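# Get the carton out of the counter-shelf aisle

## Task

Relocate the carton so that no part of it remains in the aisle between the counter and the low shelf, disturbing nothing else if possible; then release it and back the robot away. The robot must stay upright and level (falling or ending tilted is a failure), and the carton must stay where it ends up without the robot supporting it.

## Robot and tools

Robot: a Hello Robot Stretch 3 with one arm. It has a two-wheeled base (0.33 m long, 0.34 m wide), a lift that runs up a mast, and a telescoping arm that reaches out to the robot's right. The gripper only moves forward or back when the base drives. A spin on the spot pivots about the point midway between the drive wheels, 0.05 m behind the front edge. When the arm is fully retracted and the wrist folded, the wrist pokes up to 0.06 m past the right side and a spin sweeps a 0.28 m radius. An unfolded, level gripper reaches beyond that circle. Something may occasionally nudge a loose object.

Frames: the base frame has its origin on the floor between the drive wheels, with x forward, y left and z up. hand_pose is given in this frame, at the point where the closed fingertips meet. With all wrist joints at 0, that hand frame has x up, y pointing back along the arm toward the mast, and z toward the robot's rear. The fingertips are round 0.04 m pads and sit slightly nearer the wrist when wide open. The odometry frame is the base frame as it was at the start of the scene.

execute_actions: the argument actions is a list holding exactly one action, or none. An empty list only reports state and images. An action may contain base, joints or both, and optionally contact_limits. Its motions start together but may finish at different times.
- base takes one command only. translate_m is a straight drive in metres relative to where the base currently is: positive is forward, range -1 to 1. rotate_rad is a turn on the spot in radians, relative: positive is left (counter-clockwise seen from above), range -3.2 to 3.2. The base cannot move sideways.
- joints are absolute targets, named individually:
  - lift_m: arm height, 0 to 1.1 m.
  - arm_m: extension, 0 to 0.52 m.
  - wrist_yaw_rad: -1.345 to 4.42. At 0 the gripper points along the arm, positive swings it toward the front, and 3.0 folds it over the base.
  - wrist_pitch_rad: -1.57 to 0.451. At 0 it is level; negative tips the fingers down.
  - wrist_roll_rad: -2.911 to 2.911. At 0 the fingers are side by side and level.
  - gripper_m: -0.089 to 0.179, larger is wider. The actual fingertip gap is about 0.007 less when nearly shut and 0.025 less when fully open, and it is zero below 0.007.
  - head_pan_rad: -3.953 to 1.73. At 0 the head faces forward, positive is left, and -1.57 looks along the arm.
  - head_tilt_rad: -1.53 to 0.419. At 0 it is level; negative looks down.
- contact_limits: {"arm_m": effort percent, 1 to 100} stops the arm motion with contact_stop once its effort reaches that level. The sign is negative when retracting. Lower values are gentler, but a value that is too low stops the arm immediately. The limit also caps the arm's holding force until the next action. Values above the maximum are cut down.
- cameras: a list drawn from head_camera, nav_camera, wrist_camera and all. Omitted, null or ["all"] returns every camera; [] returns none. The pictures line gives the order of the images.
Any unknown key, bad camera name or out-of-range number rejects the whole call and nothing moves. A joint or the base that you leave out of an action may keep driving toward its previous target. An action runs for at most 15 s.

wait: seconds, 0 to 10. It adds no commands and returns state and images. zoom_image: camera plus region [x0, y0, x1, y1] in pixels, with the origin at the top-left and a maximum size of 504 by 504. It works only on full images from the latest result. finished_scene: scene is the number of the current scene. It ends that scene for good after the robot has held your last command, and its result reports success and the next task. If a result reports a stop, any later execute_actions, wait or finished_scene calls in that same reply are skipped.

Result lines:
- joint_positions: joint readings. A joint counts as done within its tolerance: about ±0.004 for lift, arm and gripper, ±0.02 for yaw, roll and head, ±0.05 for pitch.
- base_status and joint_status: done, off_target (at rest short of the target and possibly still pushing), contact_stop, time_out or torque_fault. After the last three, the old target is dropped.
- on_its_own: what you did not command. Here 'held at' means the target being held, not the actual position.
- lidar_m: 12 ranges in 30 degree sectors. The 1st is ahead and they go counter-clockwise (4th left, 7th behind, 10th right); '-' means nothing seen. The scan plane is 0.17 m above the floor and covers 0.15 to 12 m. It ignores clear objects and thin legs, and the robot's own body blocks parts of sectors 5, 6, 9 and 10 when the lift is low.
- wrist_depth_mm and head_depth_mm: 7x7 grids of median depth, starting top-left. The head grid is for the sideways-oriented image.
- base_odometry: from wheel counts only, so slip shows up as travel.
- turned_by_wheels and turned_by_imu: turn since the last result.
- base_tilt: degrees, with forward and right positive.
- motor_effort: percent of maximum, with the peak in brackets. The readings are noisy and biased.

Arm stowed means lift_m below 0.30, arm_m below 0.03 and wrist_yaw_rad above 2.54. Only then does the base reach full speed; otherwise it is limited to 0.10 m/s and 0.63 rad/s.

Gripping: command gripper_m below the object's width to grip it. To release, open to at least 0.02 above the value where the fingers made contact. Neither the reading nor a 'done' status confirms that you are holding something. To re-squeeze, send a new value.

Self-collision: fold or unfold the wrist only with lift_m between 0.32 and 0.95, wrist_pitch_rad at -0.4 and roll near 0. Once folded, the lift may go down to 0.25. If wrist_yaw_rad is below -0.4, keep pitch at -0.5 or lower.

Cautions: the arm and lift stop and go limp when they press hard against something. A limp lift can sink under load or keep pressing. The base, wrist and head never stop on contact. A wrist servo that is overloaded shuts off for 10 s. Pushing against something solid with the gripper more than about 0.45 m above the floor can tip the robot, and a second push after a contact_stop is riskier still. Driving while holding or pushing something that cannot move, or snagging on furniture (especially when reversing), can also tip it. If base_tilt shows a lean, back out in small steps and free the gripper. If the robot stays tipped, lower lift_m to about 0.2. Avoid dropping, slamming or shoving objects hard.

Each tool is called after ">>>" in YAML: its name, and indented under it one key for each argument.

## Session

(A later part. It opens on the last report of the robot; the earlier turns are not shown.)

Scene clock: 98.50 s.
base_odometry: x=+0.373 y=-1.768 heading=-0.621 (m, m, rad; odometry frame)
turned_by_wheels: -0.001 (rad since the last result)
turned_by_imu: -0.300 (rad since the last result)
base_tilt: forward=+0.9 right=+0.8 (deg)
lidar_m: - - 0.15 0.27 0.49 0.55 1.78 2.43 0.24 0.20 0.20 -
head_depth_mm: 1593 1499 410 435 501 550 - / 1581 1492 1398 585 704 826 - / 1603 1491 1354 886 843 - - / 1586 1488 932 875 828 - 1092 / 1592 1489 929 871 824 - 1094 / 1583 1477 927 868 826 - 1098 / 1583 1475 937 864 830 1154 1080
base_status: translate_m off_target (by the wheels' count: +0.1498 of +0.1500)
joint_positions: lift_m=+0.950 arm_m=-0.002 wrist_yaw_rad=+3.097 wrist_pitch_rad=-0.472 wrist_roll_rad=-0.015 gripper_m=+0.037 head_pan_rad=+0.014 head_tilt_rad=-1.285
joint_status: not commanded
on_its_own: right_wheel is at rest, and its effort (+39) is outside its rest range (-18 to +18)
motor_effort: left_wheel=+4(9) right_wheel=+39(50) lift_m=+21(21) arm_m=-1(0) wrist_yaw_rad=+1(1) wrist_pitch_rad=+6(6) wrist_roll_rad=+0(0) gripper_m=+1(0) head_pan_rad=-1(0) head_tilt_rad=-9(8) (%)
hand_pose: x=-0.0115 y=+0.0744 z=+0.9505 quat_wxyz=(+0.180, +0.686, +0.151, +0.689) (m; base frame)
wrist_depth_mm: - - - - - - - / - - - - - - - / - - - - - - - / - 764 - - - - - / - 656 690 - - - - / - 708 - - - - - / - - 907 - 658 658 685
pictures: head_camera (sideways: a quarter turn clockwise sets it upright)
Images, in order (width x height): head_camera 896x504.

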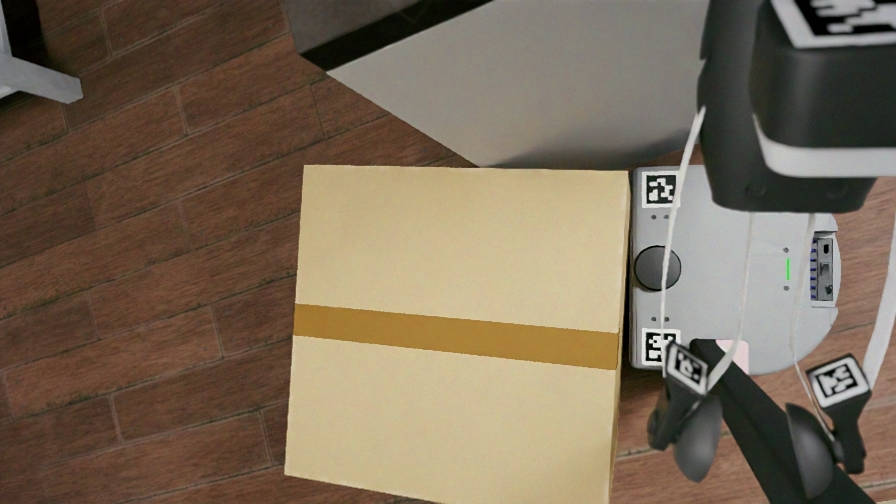

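Now well right of centre, so a continued push should turn the carton back.

>>> execute_actions:
  actions:
    - {"base":{"translate_m":0.12}}
  cameras: ["head_camera"]

Scene clock: 102.87 s.
base_odometry: x=+0.471 y=-1.837 heading=-0.620 (m, m, rad; odometry frame)
turned_by_wheels: +0.001 (rad since the last result)
turned_by_imu: -0.043 (rad since the last result)
base_tilt: forward=+0.8 right=+0.8 (deg)
lidar_m: - - 0.15 0.19 0.53 0.57 1.81 0.42 0.22 0.18 0.18 -
head_depth_mm: 1587 1492 1404 381 433 489 - / 1554 1496 1397 1316 608 733 - / 1600 1486 1393 889 830 - - / 1602 1484 932 872 828 - 1092 / 1589 1480 925 872 825 - 1097 / 1591 1489 922 869 826 - 1102 / 1579 1472 922 864 824 1162 1075
base_status: translate_m off_target (by the wheels' count: +0.1196 of +0.1200)
joint_positions: lift_m=+0.950 arm_m=-0.002 wrist_yaw_rad=+3.097 wrist_pitch_rad=-0.472 wrist_roll_rad=-0.015 gripper_m=+0.037 head_pan_rad=+0.014 head_tilt_rad=-1.285
joint_status: not commanded
on_its_own: left_wheel is at rest, and its effort (+47) is outside its rest range (-18 to +18); right_wheel is at rest, and its effort (+34) is outside its rest range (-18 to +18)
motor_effort: left_wheel=+47(60) right_wheel=+34(74) lift_m=+21(21) arm_m=+0(0) wrist_yaw_rad=+1(0) wrist_pitch_rad=+6(6) wrist_roll_rad=+0(0) gripper_m=+0(0) head_pan_rad=-1(0) head_tilt_rad=-9(9) (%)
hand_pose: x=-0.0115 y=+0.0744 z=+0.9505 quat_wxyz=(+0.180, +0.686, +0.151, +0.689) (m; base frame)
wrist_depth_mm: - - - - - - - / - - - - - - - / - 967 - - - - - / - 766 - - - - - / 681 674 713 - - - - / 671 718 - - - - - / - 802 960 - 672 667 693
pictures: head_camera (sideways: a quarter turn clockwise sets it upright)
Images, in order (width x height): head_camera 896x504.

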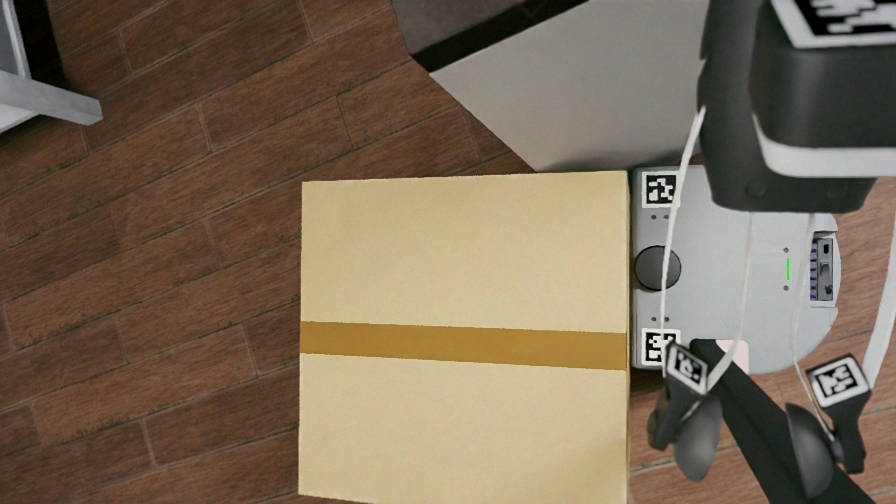

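>>> execute_actions:
  actions:
    - {"base":{"translate_m":-0.2}}
  cameras: []

>>> execute_actions:
  actions:
    - {"base":{"rotate_rad":0.33}}
  cameras: []

>>> execute_actions:
  actions:
    - {"base":{"translate_m":0.42}}
  cameras: ["head_camera"]

Scene clock: 111.90 s.
base_odometry: x=+0.308 y=-1.721 heading=-0.620 (m, m, rad; odometry frame)
turned_by_wheels: +0.000 (rad since the last result)
turned_by_imu: -0.001 (rad since the last result)
base_tilt: forward=+0.9 right=+0.7 (deg)
lidar_m: 0.25 0.26 0.35 0.44 0.44 1.52 1.63 2.33 0.30 0.25 0.24 0.26
head_depth_mm: 1614 429 457 524 613 692 - / 1609 1455 582 694 858 1034 - / 1600 1494 954 890 1217 - - / 1595 993 932 888 1226 - 1087 / 1605 995 926 887 1223 - 1094 / 1584 990 925 887 1212 - 1097 / 1582 1461 920 882 1223 1158 1076
base_status: done
joint_positions: lift_m=+0.950 arm_m=-0.002 wrist_yaw_rad=+3.097 wrist_pitch_rad=-0.472 wrist_roll_rad=-0.015 gripper_m=+0.037 head_pan_rad=+0.014 head_tilt_rad=-1.285
joint_status: not commanded
motor_effort: left_wheel=-1(42) right_wheel=+0(34) lift_m=+21(21) arm_m=+0(1) wrist_yaw_rad=+1(1) wrist_pitch_rad=+6(6) wrist_roll_rad=+0(0) gripper_m=+0(0) head_pan_rad=+0(1) head_tilt_rad=-9(9) (%)
hand_pose: x=-0.0115 y=+0.0744 z=+0.9505 quat_wxyz=(+0.180, +0.686, +0.151, +0.689) (m; base frame)
wrist_depth_mm: - - - - - - - / - - - - - - - / - - - - - - - / - 879 - - - - - / - - 635 760 - - - / - - - 923 - - - / - - 832 - - 653 659
pictures: none
No camera images: the call's "cameras" was empty. Leave "cameras" out to get every camera's image.

Scene clock: 113.40 s.
base_odometry: x=+0.308 y=-1.721 heading=-0.290 (m, m, rad; odometry frame)
turned_by_wheels: +0.330 (rad since the last result)
turned_by_imu: +0.335 (rad since the last result)
base_tilt: forward=+0.8 right=+0.9 (deg)
lidar_m: 0.25 0.30 0.46 0.44 0.46 1.53 2.30 0.35 0.25 0.24 0.25 0.25
head_depth_mm: 1611 1493 1381 657 659 660 - / 1611 1498 937 875 956 958 - / 1590 1491 933 882 1220 - - / 1602 992 933 891 1234 - 1088 / 1584 1001 929 895 1228 - 1095 / 1590 1481 951 1106 1228 - 1100 / 1587 1474 1387 1297 1219 1159 1079
base_status: done
joint_positions: lift_m=+0.950 arm_m=-0.002 wrist_yaw_rad=+3.097 wrist_pitch_rad=-0.472 wrist_roll_rad=-0.015 gripper_m=+0.037 head_pan_rad=+0.014 head_tilt_rad=-1.285
joint_status: not commanded
motor_effort: left_wheel=-3(5) right_wheel=+2(4) lift_m=+21(21) arm_m=+0(0) wrist_yaw_rad=+1(1) wrist_pitch_rad=+6(5) wrist_roll_rad=+0(0) gripper_m=-2(0) head_pan_rad=+1(1) head_tilt_rad=-8(8) (%)
hand_pose: x=-0.0115 y=+0.0744 z=+0.9505 quat_wxyz=(+0.180, +0.686, +0.151, +0.689) (m; base frame)
wrist_depth_mm: - - - - - - - / - - - - - - - / - - - 934 - - - / - - - 757 - - - / - - - 714 - - - / - - - 838 - - - / - - - 992 - - -
pictures: none
No camera images: the call's "cameras" was empty. Leave "cameras" out to get every camera's image.

Scene clock: 118.53 s.
base_odometry: x=+0.710 y=-1.841 heading=-0.289 (m, m, rad; odometry frame)
turned_by_wheels: +0.001 (rad since the last result)
turned_by_imu: -0.332 (rad since the last result)
base_tilt: forward=+0.8 right=+0.8 (deg)
lidar_m: - - 0.15 0.19 0.48 0.51 1.78 0.54 0.28 0.19 0.15 -
head_depth_mm: 1576 1496 1400 1316 570 644 - / 1571 1496 1392 1297 827 961 - / 1603 1488 932 877 833 - - / 1600 1477 927 874 825 - 1086 / 1584 1473 930 869 825 - 1096 / 1581 1472 923 870 827 - 1096 / 1592 1475 1366 1262 838 1151 1075
base_status: translate_m off_target (by the wheels' count: +0.4196 of +0.4200)
joint_positions: lift_m=+0.950 arm_m=-0.002 wrist_yaw_rad=+3.097 wrist_pitch_rad=-0.472 wrist_roll_rad=-0.015 gripper_m=+0.037 head_pan_rad=+0.014 head_tilt_rad=-1.286
joint_status: not commanded
on_its_own: left_wheel is at rest, and its effort (+46) is outside its rest range (-18 to +18); right_wheel is at rest, and its effort (+35) is outside its rest range (-18 to +18)
motor_effort: left_wheel=+46(57) right_wheel=+35(57) lift_m=+21(21) arm_m=+0(0) wrist_yaw_rad=+1(1) wrist_pitch_rad=+6(6) wrist_roll_rad=+0(0) gripper_m=+0(0) head_pan_rad=-1(1) head_tilt_rad=-8(9) (%)
hand_pose: x=-0.0115 y=+0.0743 z=+0.9504 quat_wxyz=(+0.180, +0.686, +0.152, +0.689) (m; base frame)
wrist_depth_mm: - - - - - - - / - - - - - - - / - 966 - - - - - / 821 755 - - - - - / 654 647 668 - - - - / 586 641 - - - - - / 666 722 832 - 663 658 -
pictures: head_camera (sideways: a quarter turn clockwise sets it upright)
Images, in order (width x height): head_camera 896x504.

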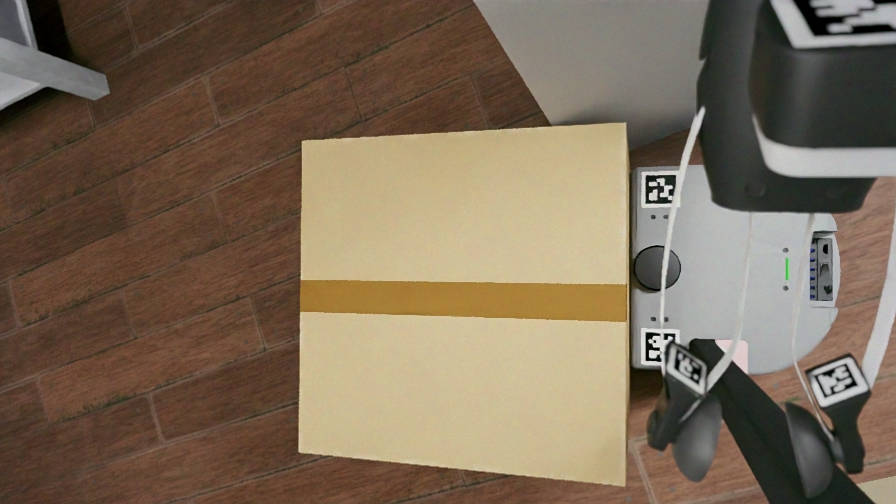

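>>> execute_actions:
  actions:
    - {"base":{"translate_m":0.1}}
  cameras: ["head_camera"]

Scene clock: 122.07 s.
base_odometry: x=+0.805 y=-1.869 heading=-0.289 (m, m, rad; odometry frame)
turned_by_wheels: +0.001 (rad since the last result)
turned_by_imu: +0.000 (rad since the last result)
base_tilt: forward=+0.8 right=+0.8 (deg)
lidar_m: - - 0.15 0.19 0.48 0.51 1.77 0.54 0.28 0.19 0.15 -
head_depth_mm: 1563 1497 1402 1320 571 642 - / 1571 1486 1393 1299 827 962 - / 1601 1494 934 876 832 - - / 1597 1481 930 875 825 - 1093 / 1589 1481 929 871 827 - 1097 / 1585 1484 922 871 828 - 1097 / 1582 1472 1361 1262 834 1154 1075
base_status: translate_m off_target (by the wheels' count: +0.0996 of +0.1000)
joint_positions: lift_m=+0.950 arm_m=-0.002 wrist_yaw_rad=+3.097 wrist_pitch_rad=-0.472 wrist_roll_rad=-0.015 gripper_m=+0.037 head_pan_rad=+0.014 head_tilt_rad=-1.286
joint_status: not commanded
on_its_own: left_wheel is at rest, and its effort (+47) is outside its rest range (-18 to +18); right_wheel is at rest, and its effort (+35) is outside its rest range (-18 to +18)
motor_effort: left_wheel=+47(47) right_wheel=+35(35) lift_m=+21(21) arm_m=+0(1) wrist_yaw_rad=+1(1) wrist_pitch_rad=+6(6) wrist_roll_rad=+0(0) gripper_m=+0(1) head_pan_rad=+0(1) head_tilt_rad=-8(8) (%)
hand_pose: x=-0.0115 y=+0.0743 z=+0.9504 quat_wxyz=(+0.180, +0.686, +0.152, +0.689) (m; base frame)
wrist_depth_mm: - - - - - - - / - - - - - - - / - 929 - - - - - / 812 777 - - - - - / 647 637 655 - - - - / 574 646 - - - - - / 652 716 855 - 670 659 -
pictures: head_camera (sideways: a quarter turn clockwise sets it upright)
Images, in order (width x height): head_camera 896x504.

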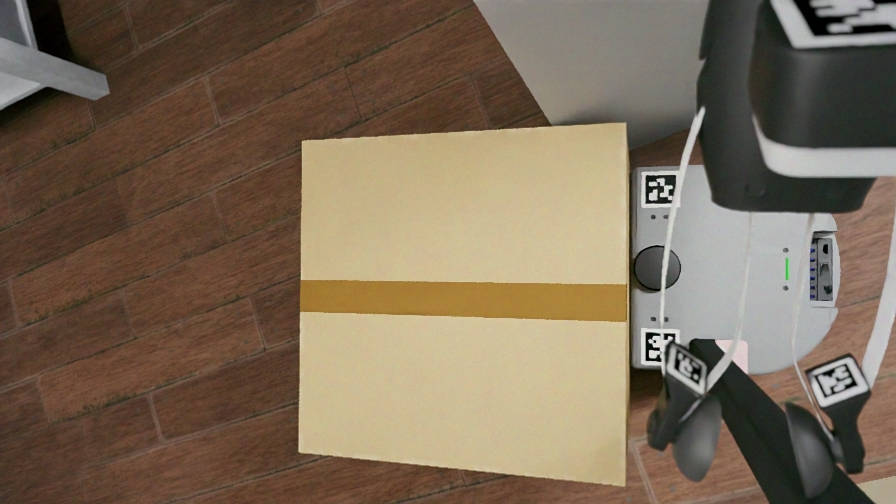

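>>> execute_actions:
  actions:
    - {"base":{"translate_m":-0.08},"joints":{"wrist_yaw_rad":1.9,"wrist_pitch_rad":-0.4}}
  cameras: []

>>> execute_actions:
  actions:
    - {"base":{"translate_m":0.33}}
  cameras: ["nav_camera"]

Scene clock: 129.90 s.
base_odometry: x=+0.729 y=-1.847 heading=-0.289 (m, m, rad; odometry frame)
turned_by_wheels: +0.000 (rad since the last result)
turned_by_imu: +0.000 (rad since the last result)
base_tilt: forward=+0.9 right=+0.7 (deg)
lidar_m: - 0.15 0.18 1.19 0.43 0.48 1.71 2.49 0.31 0.26 0.18 0.15
head_depth_mm: 1596 1501 1412 541 - 782 969 / 1580 1496 1390 1301 881 1140 1106 / 1587 1494 950 868 1006 1175 1099 / 1594 1484 928 875 923 - 1086 / 1582 1484 929 870 924 - 1090 / 1575 1467 925 870 1000 1166 1101 / 1576 1473 1359 1261 1202 1160 1084
base_status: done
joint_positions: lift_m=+0.950 arm_m=-0.002 wrist_yaw_rad=+1.903 wrist_pitch_rad=-0.420 wrist_roll_rad=-0.015 gripper_m=+0.037 head_pan_rad=+0.014 head_tilt_rad=-1.286
joint_status: all done
motor_effort: left_wheel=-1(43) right_wheel=-1(33) lift_m=+21(21) arm_m=+0(0) wrist_yaw_rad=-3(3) wrist_pitch_rad=+8(11) wrist_roll_rad=+0(0) gripper_m=+1(1) head_pan_rad=-1(0) head_tilt_rad=-9(8) (%)
hand_pose: x=+0.1906 y=-0.0697 z=+0.9621 quat_wxyz=(+0.524, +0.645, -0.277, +0.482) (m; base frame)
wrist_depth_mm: - - - - - - - / - - - - - - - / - - - - - - - / - - - - - - - / - - - - - - - / - - - 813 772 - - / - - 700 700 714 - 179
pictures: none
No camera images: the call's "cameras" was empty. Leave "cameras" out to get every camera's image.

Scene clock: 134.17 s.
base_odometry: x=+1.045 y=-1.940 heading=-0.288 (m, m, rad; odometry frame)
turned_by_wheels: +0.001 (rad since the last result)
turned_by_imu: +0.009 (rad since the last result)
base_tilt: forward=+0.8 right=+0.7 (deg)
lidar_m: - - 0.15 0.19 0.51 0.54 1.85 0.47 0.25 0.19 0.15 -
head_depth_mm: 1468 1493 1417 1326 - 610 753 / 1572 1492 1401 1296 974 921 1091 / 1597 1480 1421 868 832 1168 1099 / 1590 1491 930 874 829 - 1091 / 1593 1481 925 872 823 - 1089 / 1593 1476 923 868 827 1165 1102 / 1571 1457 1366 1259 839 1160 1085
base_status: translate_m off_target (by the wheels' count: +0.3296 of +0.3300)
joint_positions: lift_m=+0.950 arm_m=-0.002 wrist_yaw_rad=+1.902 wrist_pitch_rad=-0.418 wrist_roll_rad=-0.015 gripper_m=+0.037 head_pan_rad=+0.014 head_tilt_rad=-1.287
joint_status: not commanded
on_its_own: left_wheel is at rest, and its effort (+46) is outside its rest range (-18 to +18); right_wheel is at rest, and its effort (+36) is outside its rest range (-18 to +18)
motor_effort: left_wheel=+46(57) right_wheel=+36(51) lift_m=+20(21) arm_m=-1(0) wrist_yaw_rad=-2(3) wrist_pitch_rad=+7(8) wrist_roll_rad=+0(0) gripper_m=-1(1) head_pan_rad=+1(1) head_tilt_rad=-8(8) (%)
hand_pose: x=+0.1909 y=-0.0698 z=+0.9625 quat_wxyz=(+0.524, +0.645, -0.278, +0.483) (m; base frame)
wrist_depth_mm: - - - - - - - / - - - - - - - / - - - - - - - / - - - - - - - / - - - - - - - / - - - - - - - / - - 703 699 702 - -
pictures: nav_camera (sideways: a quarter turn counterclockwise sets it upright)
Images, in order (width x height): nav_camera 672x504.

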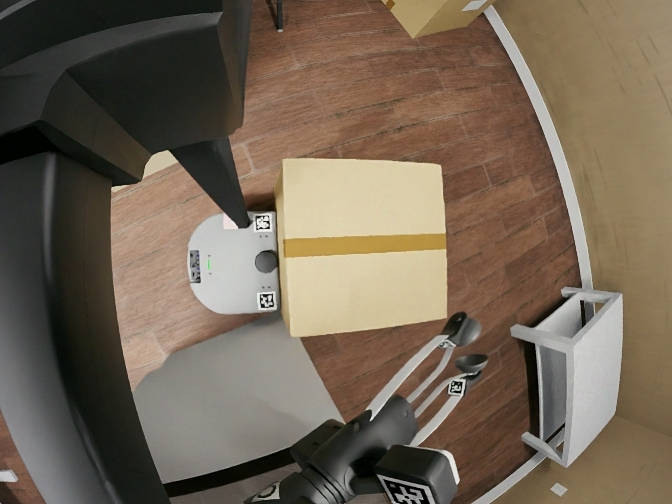

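That gained about 7 cm; repeating.

>>> execute_actions:
  actions:
    - {"base":{"translate_m":-0.08},"joints":{"wrist_yaw_rad":1.7,"wrist_pitch_rad":0}}
  cameras: []

>>> execute_actions:
  actions:
    - {"base":{"translate_m":0.3}}
  cameras: ["nav_camera"]

Scene clock: 138.90 s.
base_odometry: x=+0.968 y=-1.918 heading=-0.288 (m, m, rad; odometry frame)
turned_by_wheels: +0.000 (rad since the last result)
turned_by_imu: +0.000 (rad since the last result)
base_tilt: forward=+0.9 right=+0.8 (deg)
lidar_m: - 0.15 0.18 1.18 0.48 0.51 1.78 0.53 0.28 0.23 0.18 0.15
head_depth_mm: 1559 1468 1397 1306 574 689 860 / 1583 1475 1399 1302 834 1047 1104 / 1595 1498 933 875 1011 1176 1096 / 1602 1480 927 874 929 - 1091 / 1583 1471 925 870 926 - 1088 / 1580 1477 925 869 1012 1168 1101 / 1576 1475 1363 1263 1205 1161 1084
base_status: done
joint_positions: lift_m=+0.950 arm_m=-0.002 wrist_yaw_rad=+1.703 wrist_pitch_rad=-0.023 wrist_roll_rad=-0.015 gripper_m=+0.037 head_pan_rad=+0.014 head_tilt_rad=-1.287
joint_status: all done
motor_effort: left_wheel=+0(42) right_wheel=-1(34) lift_m=+20(20) arm_m=-1(0) wrist_yaw_rad=-2(4) wrist_pitch_rad=+9(12) wrist_roll_rad=+0(0) gripper_m=-1(0) head_pan_rad=+0(0) head_tilt_rad=-7(8) (%)
hand_pose: x=+0.2320 y=-0.1090 z=+1.0587 quat_wxyz=(+0.476, +0.533, -0.456, +0.531) (m; base frame)
wrist_depth_mm: - - - - - - - / - - - - - - - / - - - - - - - / - - - - - - - / - - - - - - - / - - - - - - - / - - - - - - -
pictures: none
No camera images: the call's "cameras" was empty. Leave "cameras" out to get every camera's image.

Scene clock: 142.87 s.
base_odometry: x=+1.255 y=-2.003 heading=-0.287 (m, m, rad; odometry frame)
turned_by_wheels: +0.001 (rad since the last result)
turned_by_imu: +0.010 (rad since the last result)
base_tilt: forward=+0.8 right=+0.8 (deg)
lidar_m: - - 0.15 0.19 0.55 0.57 1.92 0.40 0.21 0.19 0.15 -
head_depth_mm: 1423 1477 1395 1309 1238 565 642 / 1577 1475 1394 1298 1229 848 1086 / 1602 1486 932 876 830 1150 1100 / 1594 1484 931 873 828 - 1089 / 1584 1484 926 874 825 - 1086 / 1584 1481 922 871 826 1170 1102 / 1583 1472 1370 1268 840 1161 1081
base_status: translate_m off_target (by the wheels' count: +0.2996 of +0.3000)
joint_positions: lift_m=+0.950 arm_m=-0.002 wrist_yaw_rad=+1.702 wrist_pitch_rad=-0.020 wrist_roll_rad=-0.015 gripper_m=+0.037 head_pan_rad=+0.014 head_tilt_rad=-1.287
joint_status: not commanded
on_its_own: left_wheel is at rest, and its effort (+46) is outside its rest range (-18 to +18); right_wheel is at rest, and its effort (+37) is outside its rest range (-18 to +18)
motor_effort: left_wheel=+46(57) right_wheel=+37(53) lift_m=+20(20) arm_m=+0(0) wrist_yaw_rad=-2(3) wrist_pitch_rad=+8(9) wrist_roll_rad=+0(0) gripper_m=+0(0) head_pan_rad=+0(0) head_tilt_rad=-8(7) (%)
hand_pose: x=+0.2321 y=-0.1092 z=+1.0593 quat_wxyz=(+0.475, +0.532, -0.457, +0.531) (m; base frame)
wrist_depth_mm: - - - - - - - / - - - - - - - / - - - - - - - / - - - - - - - / - - - - - - - / - - - - - - - / - - - - - - -
pictures: nav_camera (sideways: a quarter turn counterclockwise sets it upright)
Images, in order (width x height): nav_camera 672x504.

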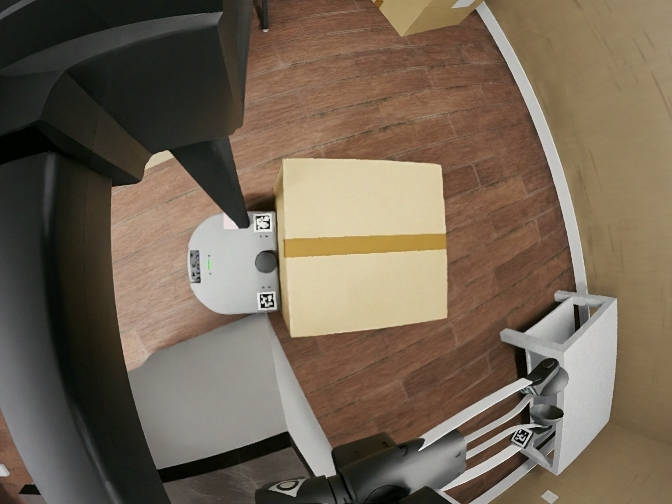

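One more push for margin.

>>> execute_actions:
  actions:
    - {"base":{"translate_m":-0.08}}
  cameras: []

>>> execute_actions:
  actions:
    - {"base":{"translate_m":0.25}}
  cameras: []

>>> execute_actions:
  actions:
    - {"base":{"translate_m":-0.55},"joints":{"wrist_yaw_rad":2.7,"wrist_pitch_rad":-0.4}}
  cameras: ["nav_camera"]

Scene clock: 149.00 s.
base_odometry: x=+1.178 y=-1.980 heading=-0.287 (m, m, rad; odometry frame)
turned_by_wheels: +0.000 (rad since the last result)
turned_by_imu: +0.000 (rad since the last result)
base_tilt: forward=+0.8 right=+0.9 (deg)
lidar_m: - 0.15 0.18 1.17 0.51 0.54 1.86 0.46 0.24 0.20 0.18 0.15
head_depth_mm: 1441 1462 1396 1309 809 601 744 / 1577 1479 1390 1300 1225 914 1096 / 1595 1492 932 874 1014 1164 1098 / 1582 1489 929 872 932 - 1091 / 1590 1476 925 872 928 - 1089 / 1586 1479 926 872 1015 1170 1101 / 1578 1472 1366 1261 1204 1165 1085
base_status: done
joint_positions: lift_m=+0.950 arm_m=-0.002 wrist_yaw_rad=+1.702 wrist_pitch_rad=-0.020 wrist_roll_rad=-0.015 gripper_m=+0.037 head_pan_rad=+0.014 head_tilt_rad=-1.287
joint_status: not commanded
motor_effort: left_wheel=-1(42) right_wheel=-1(35) lift_m=+20(20) arm_m=+0(1) wrist_yaw_rad=-2(1) wrist_pitch_rad=+8(9) wrist_roll_rad=+0(0) gripper_m=+0(1) head_pan_rad=+0(1) head_tilt_rad=-8(8) (%)
hand_pose: x=+0.2321 y=-0.1092 z=+1.0593 quat_wxyz=(+0.475, +0.532, -0.457, +0.531) (m; base frame)
wrist_depth_mm: - - - - - - - / - - - - - - - / - - - - - - - / - - - - - - - / - - - - - - - / - - - - - - - / - - - - - - -
pictures: none
No camera images: the call's "cameras" was empty. Leave "cameras" out to get every camera's image.

Scene clock: 152.47 s.
base_odometry: x=+1.418 y=-2.051 heading=-0.287 (m, m, rad; odometry frame)
turned_by_wheels: +0.001 (rad since the last result)
turned_by_imu: +0.009 (rad since the last result)
base_tilt: forward=+0.9 right=+0.7 (deg)
lidar_m: - - 0.15 0.19 0.59 0.60 1.99 0.34 0.21 0.19 0.15 -
head_depth_mm: 1400 1471 1401 1315 1239 795 542 / 1564 1467 1397 1297 1229 997 941 / 1600 1485 930 874 830 1175 1101 / 1587 1488 930 874 826 - 1089 / 1598 1476 925 870 822 - 1090 / 1592 1470 926 868 826 1168 1099 / 1570 1468 1366 1266 837 1165 1080
base_status: translate_m off_target (by the wheels' count: +0.2496 of +0.2500)
joint_positions: lift_m=+0.950 arm_m=-0.002 wrist_yaw_rad=+1.702 wrist_pitch_rad=-0.019 wrist_roll_rad=-0.015 gripper_m=+0.037 head_pan_rad=+0.014 head_tilt_rad=-1.287
joint_status: not commanded
on_its_own: left_wheel is at rest, and its effort (+46) is outside its rest range (-18 to +18); right_wheel is at rest, and its effort (+36) is outside its rest range (-18 to +18)
motor_effort: left_wheel=+46(57) right_wheel=+36(52) lift_m=+20(20) arm_m=-1(0) wrist_yaw_rad=-1(2) wrist_pitch_rad=+8(9) wrist_roll_rad=+0(0) gripper_m=+0(0) head_pan_rad=+0(0) head_tilt_rad=-8(8) (%)
hand_pose: x=+0.2322 y=-0.1093 z=+1.0595 quat_wxyz=(+0.475, +0.532, -0.457, +0.531) (m; base frame)
wrist_depth_mm: - - - - - - - / - - - - - - - / - - - - - - - / - - - - - - - / - - - - - - - / - - - - - - - / - - - - - - -
pictures: none
No camera images: the call's "cameras" was empty. Leave "cameras" out to get every camera's image.

Scene clock: 159.13 s.
base_odometry: x=+0.890 y=-1.895 heading=-0.287 (m, m, rad; odometry frame)
turned_by_wheels: +0.000 (rad since the last result)
turned_by_imu: -0.002 (rad since the last result)
base_tilt: forward=+0.8 right=+0.6 (deg)
lidar_m: 0.60 0.62 0.43 0.36 0.36 1.40 1.52 2.28 2.56 0.33 0.33 0.37
head_depth_mm: 1559 564 631 718 806 - 1099 / 1596 1486 817 953 1093 - 1094 / 1078 997 1173 1290 1244 - 1100 / 1065 993 1172 1309 1227 - 1090 / 1062 988 1173 1309 1231 - 1086 / 1064 988 1169 1311 1231 1175 1102 / 1578 1469 1374 1295 1232 1122 1085
base_status: done
joint_positions: lift_m=+0.950 arm_m=-0.002 wrist_yaw_rad=+2.697 wrist_pitch_rad=-0.412 wrist_roll_rad=-0.015 gripper_m=+0.037 head_pan_rad=+0.014 head_tilt_rad=-1.287
joint_status: all done
motor_effort: left_wheel=+0(42) right_wheel=-1(35) lift_m=+20(20) arm_m=-1(0) wrist_yaw_rad=+3(3) wrist_pitch_rad=+5(8) wrist_roll_rad=+0(0) gripper_m=+0(0) head_pan_rad=+0(0) head_tilt_rad=-8(8) (%)
hand_pose: x=+0.0755 y=+0.0605 z=+0.9638 quat_wxyz=(+0.294, +0.702, -0.009, +0.649) (m; base frame)
wrist_depth_mm: - - - - - - - / - - - - - - - / - - - - - - - / 868 856 - - - - - / 730 698 694 - - - 927 / - 597 623 - - 828 795 / - 542 722 - - 798 668
pictures: nav_camera (sideways: a quarter turn counterclockwise sets it upright)
Images, in order (width x height): nav_camera 672x504.

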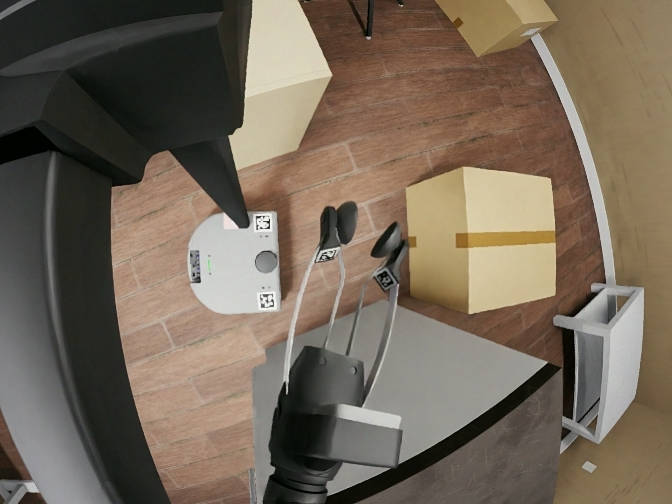

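>>> finished_scene:
  scene: 2

The scene is finished: the task was done.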